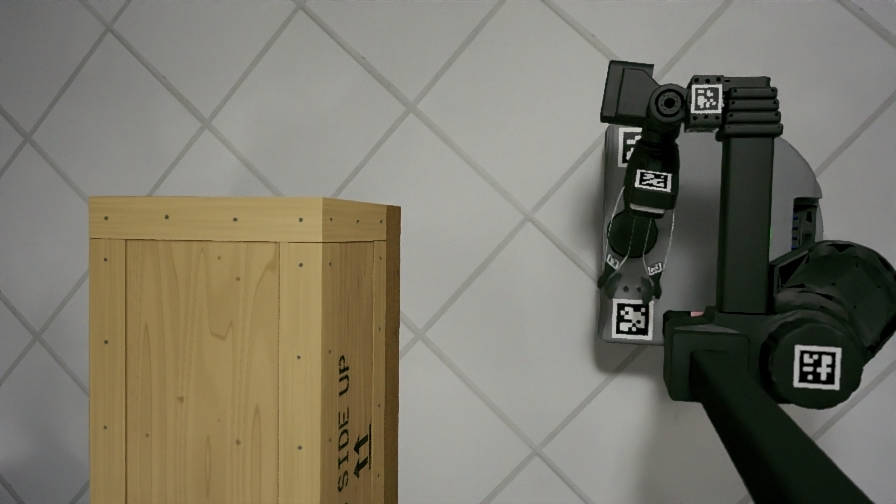

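>>> execute_actions([
  {"r1":{"base":{"rotate_rad":0.22},"joints":{"wrist_yaw_rad":3.1,"gripper_m":0.0}},"r2":{"joints":{"wrist_yaw_rad":3.1,"gripper_m":0.0}},"r3":{"joints":{"wrist_yaw_rad":3.1,"gripper_m":0.0}}},
], cameras=[])

>>> execute_actions([
  {"r1":{"base":{"translate_m":0.34}},"r3":{"base":{"translate_m":0.36}}},
], cameras=[])

>>> execute_actions([
  {"r1":{"base":{"translate_m":0.2}},"r3":{"base":{"translate_m":0.2}}},
], cameras=["r1_nav_camera","r3_nav_camera","r2_nav_camera"])

Scene clock: 111.23 s.
r1.base_odometry: x=+0.318 y=+0.898 heading=+0.320 (m, m, rad; r1's odometry frame)
r1.turned_by_wheels: +0.220 (rad since the last result)
r1.turned_by_imu: +0.222 (rad since the last result)
r1.base_tilt: forward=-1.9 right=-0.4 (deg)
r1.lidar_m: 0.41 0.46 0.73 2.34 2.17 2.19 2.75 1.45 3.44 2.82 2.60 1.93
r1.head_depth_mm: 1725 1628 1479 1375 1287 1211 1133 / 1754 1601 1484 1372 1269 1198 1127 / 1734 1582 1469 1359 1275 - 1116 / 1727 1588 1031 1313 1263 - 1099 / 1721 1583 1024 1255 1260 - - / 1676 1100 1019 1300 1251 1198 - / 1458 1090 1017 1310 1250 1166 1082
r1.base_status: done
r1.joint_positions: lift_m=+0.250 arm_m=-0.003 wrist_yaw_rad=+3.098 wrist_pitch_rad=-0.416 wrist_roll_rad=+0.017 gripper_m=+0.000 head_pan_rad=+0.006 head_tilt_rad=-1.285
r1.joint_status: all done
r1.motor_effort: left_wheel=-1(6) right_wheel=+3(7) lift_m=+19(18) arm_m=+0(0) wrist_yaw_rad=+2(3) wrist_pitch_rad=+6(6) wrist_roll_rad=+0(0) gripper_m=-2(85) head_pan_rad=-2(2) head_tilt_rad=-6(6) (%)
r1.hand_pose: x=-0.0115 y=+0.0822 z=+0.2633 quat_wxyz=(+0.162, +0.700, +0.130, +0.683) (m; r1's base frame)
r1.wrist_depth_mm: - - - - - - 587 / - - - - - - 575 / 889 873 887 874 877 832 574 / 689 671 674 687 692 680 560 / 559 552 - 606 553 563 531 / 476 510 - - 477 484 477 / - - - - 417 415 415
r2.base_odometry: x=+0.000 y=+0.000 heading=+0.000 (m, m, rad; r2's odometry frame)
r2.turned_by_wheels: +0.000 (rad since the last result)
r2.turned_by_imu: -0.001 (rad since the last result)
r2.base_tilt: forward=-1.1 right=+1.8 (deg)
r2.lidar_m: 0.85 0.83 0.87 1.24 4.13 4.75 1.32 1.23 1.43 3.05 2.66 1.12
r2.head_depth_mm: 3291 3633 3041 1851 1789 1485 1271 / 3431 3679 2999 1745 1777 1483 1264 / 3466 3824 2963 1664 1721 1469 1259 / 3615 3859 2960 1631 1693 1459 1248 / 3685 3815 2684 2030 1740 1452 1245 / 3736 - 2137 2105 1732 1442 1237 / 3872 - 2809 2152 1718 1436 1232
r2.base_status: not commanded
r2.joint_positions: lift_m=+0.251 arm_m=-0.001 wrist_yaw_rad=+3.098 wrist_pitch_rad=-0.421 wrist_roll_rad=-0.020 gripper_m=+0.000 head_pan_rad=-2.393 head_tilt_rad=-0.592
r2.joint_status: all done
r2.motor_effort: left_wheel=+0(0) right_wheel=+0(0) lift_m=+13(13) arm_m=+0(0) wrist_yaw_rad=+2(1) wrist_pitch_rad=+8(8) wrist_roll_rad=+0(0) gripper_m=-3(83) head_pan_rad=-4(4) head_tilt_rad=-3(3) (%)
r2.hand_pose: x=-0.0115 y=+0.0795 z=+0.2628 quat_wxyz=(+0.162, +0.687, +0.134, +0.695) (m; r2's base frame)
r2.wrist_depth_mm: - - - - - 850 688 / - - - - - 886 708 / - 968 - 898 856 830 723 / 752 723 - 686 666 648 635 / 602 583 568 - 548 534 520 / 494 512 - - 471 454 444 / 433 - - - - 395 384
r3.base_odometry: x=-1.732 y=-1.352 heading=+2.054 (m, m, rad; r3's odometry frame)
r3.turned_by_wheels: +0.000 (rad since the last result)
r3.turned_by_imu: +0.000 (rad since the last result)
r3.base_tilt: forward=-0.7 right=+1.3 (deg)
r3.lidar_m: 0.42 0.43 0.59 2.71 2.24 2.23 2.50 3.99 3.97 3.06 2.54 2.53
r3.head_depth_mm: 1462 1397 1344 1279 1234 1187 1139 / 1466 1407 1348 1287 1250 - 1145 / 1476 1397 1337 1294 1242 - 1145 / 1481 1001 977 1292 1250 - 1142 / 1476 1004 979 1293 1255 - - / 1500 1009 980 1298 1250 1216 1144 / 1506 1011 985 1297 1252 1219 1147
r3.base_status: not commanded
r3.joint_positions: lift_m=+0.250 arm_m=+0.001 wrist_yaw_rad=+3.098 wrist_pitch_rad=-0.419 wrist_roll_rad=+0.020 gripper_m=+0.000 head_pan_rad=-0.001 head_tilt_rad=-1.290
r3.joint_status: all done
r3.motor_effort: left_wheel=+2(2) right_wheel=-2(2) lift_m=+24(24) arm_m=+0(0) wrist_yaw_rad=+1(3) wrist_pitch_rad=+7(7) wrist_roll_rad=+0(0) gripper_m=-3(80) head_pan_rad=+0(1) head_tilt_rad=-7(6) (%)
r3.hand_pose: x=-0.0115 y=+0.0783 z=+0.2626 quat_wxyz=(+0.164, +0.701, +0.131, +0.681) (m; r3's base frame)
r3.wrist_depth_mm: - - - - - - 509 / - - - - - 750 511 / 791 784 - 798 781 708 507 / 621 622 633 622 620 627 506 / 518 511 534 - 515 514 481 / 453 - - - 438 440 445 / - - - - 388 384 387
pictures: none
No camera images: the call's "cameras" was empty. Leave "cameras" out to get every camera's image.

Scene clock: 114.10 s.
r1.base_odometry: x=+0.640 y=+1.005 heading=+0.320 (m, m, rad; r1's odometry frame)
r1.turned_by_wheels: +0.000 (rad since the last result)
r1.turned_by_imu: +0.001 (rad since the last result)
r1.base_tilt: forward=-1.9 right=-0.4 (deg)
r1.lidar_m: - - 0.15 2.57 2.37 2.39 1.86 1.77 3.71 2.60 2.40 -
r1.head_depth_mm: 1759 1616 1486 1376 1288 1206 1138 / 1749 1607 1477 1365 1275 1195 1128 / 1739 1603 1461 1346 1275 - 1107 / 1738 1588 1461 959 901 - 1094 / 1718 1589 1460 955 899 - - / 1689 1551 1436 950 901 1193 - / 1681 1550 1295 936 907 1172 1086
r1.base_status: done
r1.joint_positions: lift_m=+0.250 arm_m=-0.003 wrist_yaw_rad=+3.099 wrist_pitch_rad=-0.416 wrist_roll_rad=+0.017 gripper_m=+0.000 head_pan_rad=+0.006 head_tilt_rad=-1.285
r1.joint_status: not commanded
r1.motor_effort: left_wheel=-1(4) right_wheel=+3(12) lift_m=+19(19) arm_m=+0(0) wrist_yaw_rad=+0(2) wrist_pitch_rad=+6(6) wrist_roll_rad=+0(0) gripper_m=-2(3) head_pan_rad=-2(2) head_tilt_rad=-6(5) (%)
r1.hand_pose: x=-0.0117 y=+0.0822 z=+0.2633 quat_wxyz=(+0.162, +0.700, +0.130, +0.683) (m; r1's base frame)
r1.wrist_depth_mm: - - - - 479 190 126 / - - - - 458 188 119 / 880 856 887 871 443 188 118 / 657 685 700 685 423 186 117 / 550 561 - 607 402 183 118 / 486 504 - - 337 180 117 / - - - - 327 178 116
r2.base_odometry: x=+0.000 y=+0.000 heading=+0.000 (m, m, rad; r2's odometry frame)
r2.turned_by_wheels: +0.000 (rad since the last result)
r2.turned_by_imu: -0.001 (rad since the last result)
r2.base_tilt: forward=-1.1 right=+1.8 (deg)
r2.lidar_m: 0.85 0.83 0.87 1.25 4.13 4.71 3.98 1.23 1.43 3.06 2.67 1.12
r2.head_depth_mm: 3311 3604 3045 1816 1760 1486 1271 / 3389 3756 2999 1751 1779 1476 1269 / 3514 3767 2988 1663 1731 1473 1255 / 3416 3812 2804 1629 1690 1461 1249 / 3697 - 2541 1895 1744 1453 1246 / 3778 - 2845 2034 1724 1442 1237 / 3910 - 2799 2129 1718 1438 1226
r2.base_status: not commanded
r2.joint_positions: lift_m=+0.251 arm_m=-0.001 wrist_yaw_rad=+3.098 wrist_pitch_rad=-0.421 wrist_roll_rad=-0.020 gripper_m=+0.000 head_pan_rad=-2.393 head_tilt_rad=-0.592
r2.joint_status: not commanded
r2.motor_effort: left_wheel=+0(1) right_wheel=+0(0) lift_m=+13(13) arm_m=+0(0) wrist_yaw_rad=+2(2) wrist_pitch_rad=+7(8) wrist_roll_rad=+0(0) gripper_m=-2(2) head_pan_rad=-4(4) head_tilt_rad=-3(3) (%)
r2.hand_pose: x=-0.0115 y=+0.0795 z=+0.2628 quat_wxyz=(+0.162, +0.687, +0.134, +0.695) (m; r2's base frame)
r2.wrist_depth_mm: - - - - - 848 686 / - - - - - 888 703 / - 969 - 888 879 844 733 / 752 725 - 694 671 655 641 / 599 583 574 - 548 533 527 / 494 501 - - 474 453 446 / 438 - - - - 393 387
r3.base_odometry: x=-1.899 y=-1.034 heading=+2.054 (m, m, rad; r3's odometry frame)
r3.turned_by_wheels: +0.000 (rad since the last result)
r3.turned_by_imu: +0.001 (rad since the last result)
r3.base_tilt: forward=-0.7 right=+1.2 (deg)
r3.lidar_m: - - 0.15 0.22 1.66 2.50 2.80 4.22 4.20 2.71 2.27 2.26
r3.head_depth_mm: 1456 1409 1343 1288 1240 1189 1146 / 1466 1400 1347 1288 1247 - 1145 / 1477 1413 1338 1282 1242 - 1142 / 1476 1411 961 925 894 - 1142 / 1475 1414 960 921 893 - - / 1486 1418 965 926 905 1212 1148 / 1494 1418 965 933 906 1215 1150
r3.base_status: done
r3.joint_positions: lift_m=+0.250 arm_m=+0.001 wrist_yaw_rad=+3.099 wrist_pitch_rad=-0.419 wrist_roll_rad=+0.020 gripper_m=+0.000 head_pan_rad=-0.001 head_tilt_rad=-1.290
r3.joint_status: not commanded
r3.motor_effort: left_wheel=+2(10) right_wheel=-2(6) lift_m=+24(24) arm_m=+0(0) wrist_yaw_rad=+1(1) wrist_pitch_rad=+7(7) wrist_roll_rad=+0(0) gripper_m=-3(3) head_pan_rad=+0(0) head_tilt_rad=-7(6) (%)
r3.hand_pose: x=-0.0117 y=+0.0783 z=+0.2626 quat_wxyz=(+0.164, +0.701, +0.131, +0.682) (m; r3's base frame)
r3.wrist_depth_mm: - - - - 261 133 90 / - - - - 269 133 89 / 785 778 - 796 268 133 89 / 623 622 623 623 269 136 89 / 522 517 532 - 252 136 90 / 454 - - - 210 136 90 / - - - - 212 137 90
pictures: none
No camera images: the call's "cameras" was empty. Leave "cameras" out to get every camera's image.

Scene clock: 116.97 s.
r1.base_odometry: x=+0.830 y=+1.068 heading=+0.321 (m, m, rad; r1's odometry frame)
r1.turned_by_wheels: +0.001 (rad since the last result)
r1.turned_by_imu: -0.094 (rad since the last result)
r1.base_tilt: forward=-2.0 right=-0.3 (deg)
r1.lidar_m: - - 0.15 0.21 2.41 2.40 2.86 1.81 3.71 2.69 2.41 -
r1.head_depth_mm: 1551 1591 1481 1373 1283 1210 1131 / 1745 1600 1470 1377 1281 1200 1130 / 1740 1598 1467 1358 1270 - 1117 / 1722 1568 1458 961 902 - 1098 / 1706 1568 1452 950 886 - - / 1701 1568 1433 947 881 1196 - / 1685 1549 1428 938 876 1179 1083
r1.base_status: translate_m off_target (by the wheels' count: +0.1996 of +0.2000)
r1.joint_positions: lift_m=+0.250 arm_m=-0.003 wrist_yaw_rad=+3.100 wrist_pitch_rad=-0.418 wrist_roll_rad=+0.017 gripper_m=+0.000 head_pan_rad=+0.004 head_tilt_rad=-1.290
r1.joint_status: not commanded
r1.on_its_own: left_wheel is at rest, and its effort (+49) is outside its rest range (-18 to +18); right_wheel is at rest, and its effort (+40) is outside its rest range (-18 to +18)
r1.motor_effort: left_wheel=+49(62) right_wheel=+40(68) lift_m=+21(22) arm_m=+1(0) wrist_yaw_rad=+0(2) wrist_pitch_rad=+7(8) wrist_roll_rad=+0(0) gripper_m=-2(3) head_pan_rad=-1(2) head_tilt_rad=-4(7) (%)
r1.hand_pose: x=-0.0119 y=+0.0820 z=+0.2627 quat_wxyz=(+0.162, +0.700, +0.131, +0.683) (m; r1's base frame)
r1.wrist_depth_mm: - - - 669 183 113 91 / - - - 709 185 107 76 / 879 853 860 768 195 108 76 / 687 699 678 619 199 110 77 / 547 555 - 510 204 111 78 / 469 507 - - 187 116 79 / - - - - 190 118 79
r2.base_odometry: x=+0.000 y=+0.000 heading=+0.000 (m, m, rad; r2's odometry frame)
r2.turned_by_wheels: +0.000 (rad since the last result)
r2.turned_by_imu: -0.001 (rad since the last result)
r2.base_tilt: forward=-1.1 right=+1.8 (deg)
r2.lidar_m: 0.85 0.83 0.87 1.25 4.14 4.71 3.98 1.22 1.42 3.05 2.67 1.11
r2.head_depth_mm: 3317 3668 3037 1825 1806 1494 1272 / 3390 3711 3021 1760 1779 1481 1262 / 3501 3824 2980 1646 1733 1472 1256 / 3424 3839 2694 1623 1691 1455 1251 / 3703 3933 2649 1861 1733 1456 1243 / 3837 - 2887 2064 1732 1442 1237 / 3913 - 2813 2141 1712 1430 1225
r2.base_status: not commanded
r2.joint_positions: lift_m=+0.251 arm_m=-0.001 wrist_yaw_rad=+3.098 wrist_pitch_rad=-0.421 wrist_roll_rad=-0.020 gripper_m=+0.000 head_pan_rad=-2.393 head_tilt_rad=-0.592
r2.joint_status: not commanded
r2.motor_effort: left_wheel=+0(0) right_wheel=+0(0) lift_m=+13(13) arm_m=+0(0) wrist_yaw_rad=+2(2) wrist_pitch_rad=+8(7) wrist_roll_rad=+0(0) gripper_m=-2(2) head_pan_rad=-3(3) head_tilt_rad=-3(3) (%)
r2.hand_pose: x=-0.0115 y=+0.0795 z=+0.2628 quat_wxyz=(+0.162, +0.687, +0.134, +0.695) (m; r2's base frame)
r2.wrist_depth_mm: - - - - - 847 686 / - - - - - 889 705 / - 975 - 910 881 824 722 / 749 729 - 690 670 656 635 / 593 584 570 - 552 539 524 / 496 506 - - 472 452 442 / 436 - - - - 393 384
r3.base_odometry: x=-1.992 y=-0.857 heading=+2.054 (m, m, rad; r3's odometry frame)
r3.turned_by_wheels: +0.000 (rad since the last result)
r3.turned_by_imu: +0.103 (rad since the last result)
r3.base_tilt: forward=-0.7 right=+1.3 (deg)
r3.lidar_m: - - 0.15 0.21 1.71 2.55 3.03 4.23 4.20 2.50 2.22 2.22
r3.head_depth_mm: 1473 1400 1342 1283 1234 1191 1146 / 1460 1401 1351 1293 1237 - 1144 / 1472 1409 1343 1274 1243 - 1141 / 1480 1422 1348 925 887 - 1143 / 1489 1423 963 922 895 - - / 1491 1421 960 925 904 1223 1148 / 1501 1426 962 926 905 1217 1152
r3.base_status: translate_m off_target (by the wheels' count: +0.1997 of +0.2000)
r3.joint_positions: lift_m=+0.250 arm_m=+0.001 wrist_yaw_rad=+3.100 wrist_pitch_rad=-0.419 wrist_roll_rad=+0.020 gripper_m=+0.000 head_pan_rad=+0.003 head_tilt_rad=-1.291
r3.joint_status: not commanded
r3.on_its_own: left_wheel is at rest, and its effort (+41) is outside its rest range (-18 to +18); right_wheel is at rest, and its effort (+38) is outside its rest range (-18 to +18)
r3.motor_effort: left_wheel=+41(91) right_wheel=+38(100) lift_m=+30(31) arm_m=+0(0) wrist_yaw_rad=+0(1) wrist_pitch_rad=+6(7) wrist_roll_rad=+0(0) gripper_m=-3(3) head_pan_rad=-2(3) head_tilt_rad=-7(9) (%)
r3.hand_pose: x=-0.0119 y=+0.0784 z=+0.2625 quat_wxyz=(+0.163, +0.701, +0.131, +0.682) (m; r3's base frame)
r3.wrist_depth_mm: - - - - 248 119 79 / - - - - 252 119 78 / 779 784 - 793 250 118 78 / 621 624 625 617 248 118 78 / 516 513 534 - 230 120 78 / 457 - - - 189 120 78 / - - - - 188 120 78
pictures: r1_nav_camera (sideways: a quarter turn counterclockwise sets it upright), r2_nav_camera (sideways: a quarter turn counterclockwise sets it upright), r3_nav_camera (sideways: a quarter turn counterclockwise sets it upright)
Images, in order (width x height): r1_nav_camera 672x504, r2_nav_camera 672x504, r3_nav_camera 672x504.

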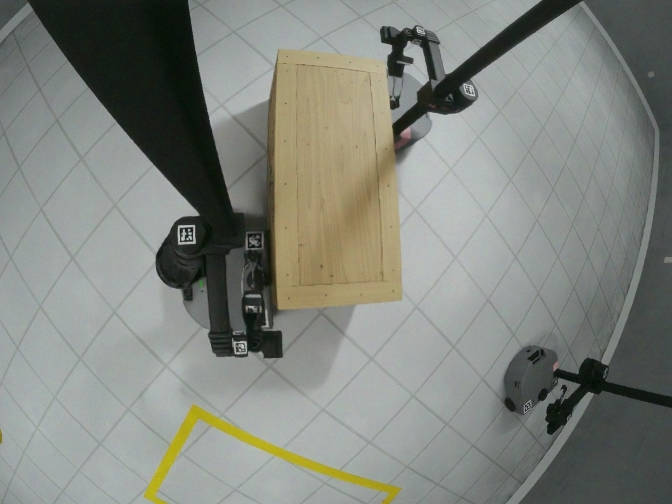

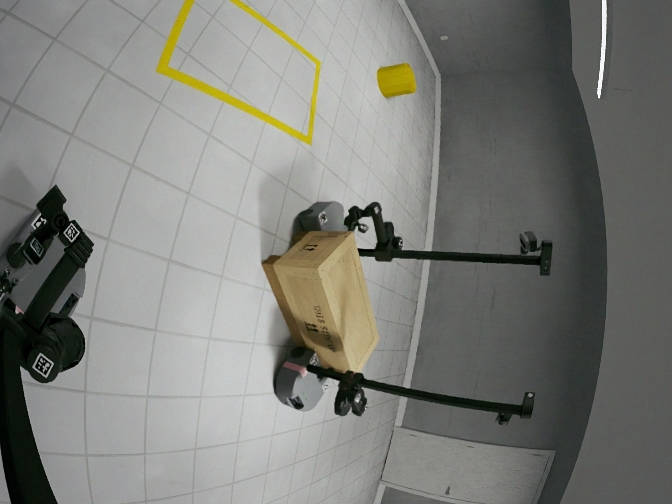

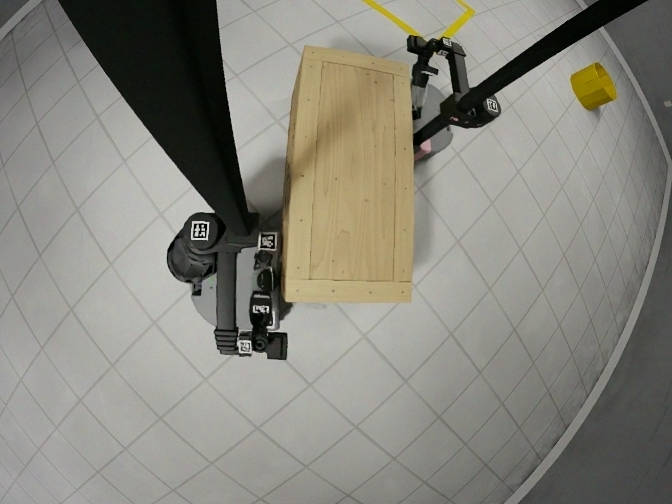

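>>> execute_actions([
  {"r1":{"base":{"rotate_rad":0.35}},"r3":{"base":{"rotate_rad":0.35}}},
], cameras=[])

>>> execute_actions([
  {"r1":{"base":{"translate_m":0.2}},"r3":{"base":{"translate_m":0.2}}},
], cameras=["r1_nav_camera","r3_nav_camera"])

Scene clock: 122.13 s.
r1.base_odometry: x=+0.830 y=+1.068 heading=+0.670 (m, m, rad; r1's odometry frame)
r1.turned_by_wheels: +0.349 (rad since the last result)
r1.turned_by_imu: +0.238 (rad since the last result)
r1.base_tilt: forward=-2.0 right=-0.4 (deg)
r1.lidar_m: - - 0.15 2.48 2.41 2.49 1.80 1.90 3.34 2.46 2.37 -
r1.head_depth_mm: 1742 1603 1476 1374 1276 1204 1138 / 1725 1590 1473 1370 1281 1200 1123 / 1727 1589 1475 1321 1256 - 1119 / 1728 1586 1452 958 896 - 1101 / 1709 1574 1440 951 897 - - / 1676 1550 1440 946 900 1196 - / 1679 1542 1228 941 908 1174 1083
r1.base_status: rotate_rad off_target (by the wheels' count: +0.3492 of +0.3500)
r1.joint_positions: lift_m=+0.250 arm_m=-0.003 wrist_yaw_rad=+3.100 wrist_pitch_rad=-0.418 wrist_roll_rad=+0.017 gripper_m=+0.000 head_pan_rad=+0.004 head_tilt_rad=-1.290
r1.joint_status: not commanded
r1.on_its_own: right_wheel is at rest, and its effort (+47) is outside its rest range (-18 to +18)
r1.motor_effort: left_wheel=+6(33) right_wheel=+47(49) lift_m=+21(21) arm_m=+1(0) wrist_yaw_rad=+0(0) wrist_pitch_rad=+7(7) wrist_roll_rad=+0(0) gripper_m=-3(3) head_pan_rad=-1(1) head_tilt_rad=-4(4) (%)
r1.hand_pose: x=-0.0119 y=+0.0820 z=+0.2627 quat_wxyz=(+0.162, +0.700, +0.131, +0.683) (m; r1's base frame)
r1.wrist_depth_mm: - - - - 640 200 121 / - - - - 615 194 116 / 853 877 866 886 540 190 113 / 670 676 685 679 492 185 111 / 562 567 - 604 456 180 109 / 476 502 - - 343 176 110 / - - - - 340 170 108
r2.base_odometry: x=+0.000 y=+0.000 heading=+0.000 (m, m, rad; r2's odometry frame)
r2.turned_by_wheels: +0.000 (rad since the last result)
r2.turned_by_imu: -0.001 (rad since the last result)
r2.base_tilt: forward=-1.2 right=+1.7 (deg)
r2.lidar_m: 0.85 0.83 0.87 1.25 4.13 4.74 3.99 1.22 1.42 3.06 2.66 1.11
r2.head_depth_mm: 3295 3663 3067 1853 1794 1483 1269 / 3401 3715 3037 1773 1777 1480 1264 / 3479 3801 2963 1646 1729 1474 1260 / 3573 3846 2813 1625 1678 1464 1250 / 3689 - 1920 1868 1742 1458 1247 / 3775 - 2867 2030 1748 1446 1235 / 3923 - 2842 2148 1720 1428 1229
r2.base_status: not commanded
r2.joint_positions: lift_m=+0.251 arm_m=-0.001 wrist_yaw_rad=+3.098 wrist_pitch_rad=-0.421 wrist_roll_rad=-0.020 gripper_m=+0.000 head_pan_rad=-2.393 head_tilt_rad=-0.592
r2.joint_status: not commanded
r2.motor_effort: left_wheel=+0(0) right_wheel=+0(0) lift_m=+13(13) arm_m=+0(1) wrist_yaw_rad=+2(2) wrist_pitch_rad=+7(7) wrist_roll_rad=+0(0) gripper_m=-2(3) head_pan_rad=-3(4) head_tilt_rad=-4(3) (%)
r2.hand_pose: x=-0.0115 y=+0.0795 z=+0.2628 quat_wxyz=(+0.162, +0.687, +0.134, +0.695) (m; r2's base frame)
r2.wrist_depth_mm: - - - - - 844 682 / - - - - - 888 709 / - 953 - 906 875 836 727 / 747 730 - 698 670 652 637 / 601 583 571 - 548 536 524 / 499 503 - - 474 452 444 / 436 - - - - 391 384
r3.base_odometry: x=-1.992 y=-0.857 heading=+2.404 (m, m, rad; r3's odometry frame)
r3.turned_by_wheels: +0.349 (rad since the last result)
r3.turned_by_imu: +0.265 (rad since the last result)
r3.base_tilt: forward=-0.7 right=+1.2 (deg)
r3.lidar_m: - - 0.15 2.60 1.71 2.67 3.77 4.23 3.02 2.28 2.22 -
r3.head_depth_mm: 1465 1396 1339 1285 1235 1185 1140 / 1474 1400 1345 1279 1242 - 1147 / 1473 1406 952 920 896 - 1135 / 1480 1407 958 917 894 - 1140 / 1486 1417 963 921 1225 - - / 1503 1417 963 924 1240 1215 1146 / 1471 1223 970 925 1251 1214 1152
r3.base_status: rotate_rad off_target (by the wheels' count: +0.3492 of +0.3500)
r3.joint_positions: lift_m=+0.250 arm_m=+0.001 wrist_yaw_rad=+3.100 wrist_pitch_rad=-0.419 wrist_roll_rad=+0.020 gripper_m=+0.000 head_pan_rad=+0.002 head_tilt_rad=-1.291
r3.joint_status: not commanded
r3.on_its_own: right_wheel is at rest, and its effort (+61) is outside its rest range (-18 to +18)
r3.motor_effort: left_wheel=+11(23) right_wheel=+61(62) lift_m=+30(30) arm_m=+0(0) wrist_yaw_rad=+0(0) wrist_pitch_rad=+6(6) wrist_roll_rad=+0(0) gripper_m=-3(2) head_pan_rad=-2(2) head_tilt_rad=-6(6) (%)
r3.hand_pose: x=-0.0119 y=+0.0784 z=+0.2625 quat_wxyz=(+0.163, +0.701, +0.131, +0.682) (m; r3's base frame)
r3.wrist_depth_mm: - - - - - 290 134 / - - - - - 264 127 / 787 789 - 793 746 238 120 / 629 624 626 624 600 217 114 / 516 520 534 - 497 199 112 / 459 - - - 400 185 107 / - - - - 340 173 103
pictures: none
No camera images: the call's "cameras" was empty. Leave "cameras" out to get every camera's image.

Scene clock: 125.03 s.
r1.base_odometry: x=+0.986 y=+1.192 heading=+0.671 (m, m, rad; r1's odometry frame)
r1.turned_by_wheels: +0.001 (rad since the last result)
r1.turned_by_imu: -0.184 (rad since the last result)
r1.base_tilt: forward=-2.0 right=-0.5 (deg)
r1.lidar_m: - - 0.15 0.21 2.41 2.42 2.97 1.82 3.73 2.60 2.41 -
r1.head_depth_mm: 1700 1583 1485 1381 1283 1201 1133 / 1750 1601 1481 1370 1279 1191 1127 / 1745 1585 1462 1367 1267 - 1106 / 1715 1570 1465 954 891 - 1092 / 1709 1559 1443 948 889 - - / 1697 1560 1433 946 883 1194 - / 1685 1546 1427 938 875 1179 1081
r1.base_status: translate_m off_target (by the wheels' count: +0.1996 of +0.2000)
r1.joint_positions: lift_m=+0.250 arm_m=-0.003 wrist_yaw_rad=+3.100 wrist_pitch_rad=-0.418 wrist_roll_rad=+0.017 gripper_m=+0.000 head_pan_rad=+0.002 head_tilt_rad=-1.291
r1.joint_status: not commanded
r1.on_its_own: left_wheel is at rest, and its effort (+52) is outside its rest range (-18 to +18); right_wheel is at rest, and its effort (+35) is outside its rest range (-18 to +18)
r1.motor_effort: left_wheel=+52(71) right_wheel=+35(68) lift_m=+21(24) arm_m=+1(0) wrist_yaw_rad=+0(2) wrist_pitch_rad=+7(8) wrist_roll_rad=+0(0) gripper_m=-2(3) head_pan_rad=-1(1) head_tilt_rad=-4(5) (%)
r1.hand_pose: x=-0.0119 y=+0.0820 z=+0.2627 quat_wxyz=(+0.162, +0.700, +0.131, +0.683) (m; r1's base frame)
r1.wrist_depth_mm: - - - 661 181 113 91 / - - - 727 186 108 76 / 891 865 873 757 195 109 76 / 675 685 684 629 200 110 77 / 556 552 - 520 203 112 77 / 477 503 - - 187 117 78 / - - - - 190 118 79
r2.base_odometry: x=+0.000 y=+0.000 heading=+0.000 (m, m, rad; r2's odometry frame)
r2.turned_by_wheels: +0.000 (rad since the last result)
r2.turned_by_imu: -0.001 (rad since the last result)
r2.base_tilt: forward=-1.2 right=+1.7 (deg)
r2.lidar_m: 0.85 0.83 0.87 1.25 4.13 4.76 3.99 1.21 1.41 3.03 2.67 1.11
r2.head_depth_mm: 3325 3639 3057 1841 1809 1496 1276 / 3405 3686 3019 1774 1784 1479 1261 / 3447 3815 2980 1646 1722 1468 1261 / 3501 3885 2694 1633 1678 1463 1252 / 3689 3947 2525 1853 1739 1450 1246 / 3750 - 2877 2046 1733 1457 1232 / 3864 - 2820 2162 1721 1432 1235
r2.base_status: not commanded
r2.joint_positions: lift_m=+0.251 arm_m=-0.001 wrist_yaw_rad=+3.098 wrist_pitch_rad=-0.421 wrist_roll_rad=-0.020 gripper_m=+0.000 head_pan_rad=-2.393 head_tilt_rad=-0.592
r2.joint_status: not commanded
r2.motor_effort: left_wheel=+0(0) right_wheel=+0(0) lift_m=+13(13) arm_m=+0(0) wrist_yaw_rad=+1(2) wrist_pitch_rad=+7(7) wrist_roll_rad=+0(0) gripper_m=-3(3) head_pan_rad=-3(4) head_tilt_rad=-3(3) (%)
r2.hand_pose: x=-0.0115 y=+0.0795 z=+0.2628 quat_wxyz=(+0.162, +0.687, +0.134, +0.695) (m; r2's base frame)
r2.wrist_depth_mm: - - - - - 838 691 / - - - - - 886 700 / - 956 - 901 867 837 729 / 743 723 - 683 670 661 637 / 594 585 575 - 554 533 526 / 493 505 - - 467 454 446 / 435 - - - - 390 387
r3.base_odometry: x=-2.140 y=-0.723 heading=+2.404 (m, m, rad; r3's odometry frame)
r3.turned_by_wheels: +0.000 (rad since the last result)
r3.turned_by_imu: -0.215 (rad since the last result)
r3.base_tilt: forward=-0.7 right=+1.2 (deg)
r3.lidar_m: - - 0.15 0.21 2.57 2.57 3.16 4.24 3.84 2.41 2.20 -
r3.head_depth_mm: 1477 1394 1341 1283 1230 1188 1147 / 1477 1403 1343 1287 1250 - 1140 / 1473 1396 1353 1278 1235 - 1144 / 1484 1418 1350 920 884 - 1141 / 1487 1418 963 922 890 - - / 1489 1425 965 928 905 1219 1150 / 1489 1429 970 930 907 1210 1151
r3.base_status: translate_m off_target (by the wheels' count: +0.1997 of +0.2000)
r3.joint_positions: lift_m=+0.250 arm_m=+0.001 wrist_yaw_rad=+3.100 wrist_pitch_rad=-0.419 wrist_roll_rad=+0.020 gripper_m=+0.000 head_pan_rad=+0.001 head_tilt_rad=-1.289
r3.joint_status: not commanded
r3.on_its_own: left_wheel is at rest, and its effort (+41) is outside its rest range (-18 to +18); right_wheel is at rest, and its effort (+40) is outside its rest range (-18 to +18)
r3.motor_effort: left_wheel=+41(78) right_wheel=+40(100) lift_m=+30(33) arm_m=+0(0) wrist_yaw_rad=+0(0) wrist_pitch_rad=+7(7) wrist_roll_rad=+0(0) gripper_m=-3(3) head_pan_rad=-1(3) head_tilt_rad=-6(7) (%)
r3.hand_pose: x=-0.0119 y=+0.0783 z=+0.2625 quat_wxyz=(+0.163, +0.701, +0.131, +0.682) (m; r3's base frame)
r3.wrist_depth_mm: - - - - 249 119 79 / - - - - 252 119 78 / 791 780 - 782 250 118 78 / 616 621 623 625 248 118 78 / 515 520 533 - 230 121 78 / 454 - - - 189 120 78 / - - - - 188 120 78
pictures: r1_nav_camera (sideways: a quarter turn counterclockwise sets it upright), r3_nav_camera (sideways: a quarter turn counterclockwise sets it upright)
Images, in order (width x height): r1_nav_camera 672x504, r3_nav_camera 672x504.

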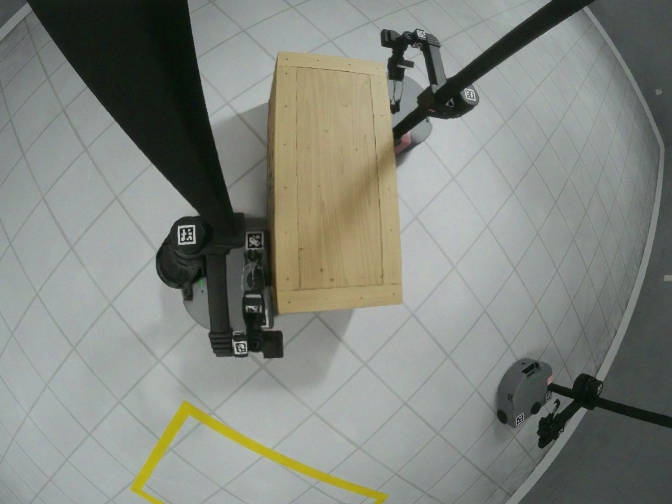

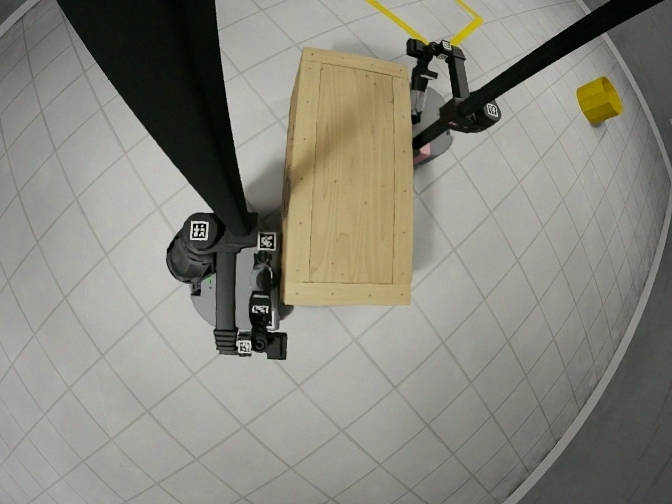

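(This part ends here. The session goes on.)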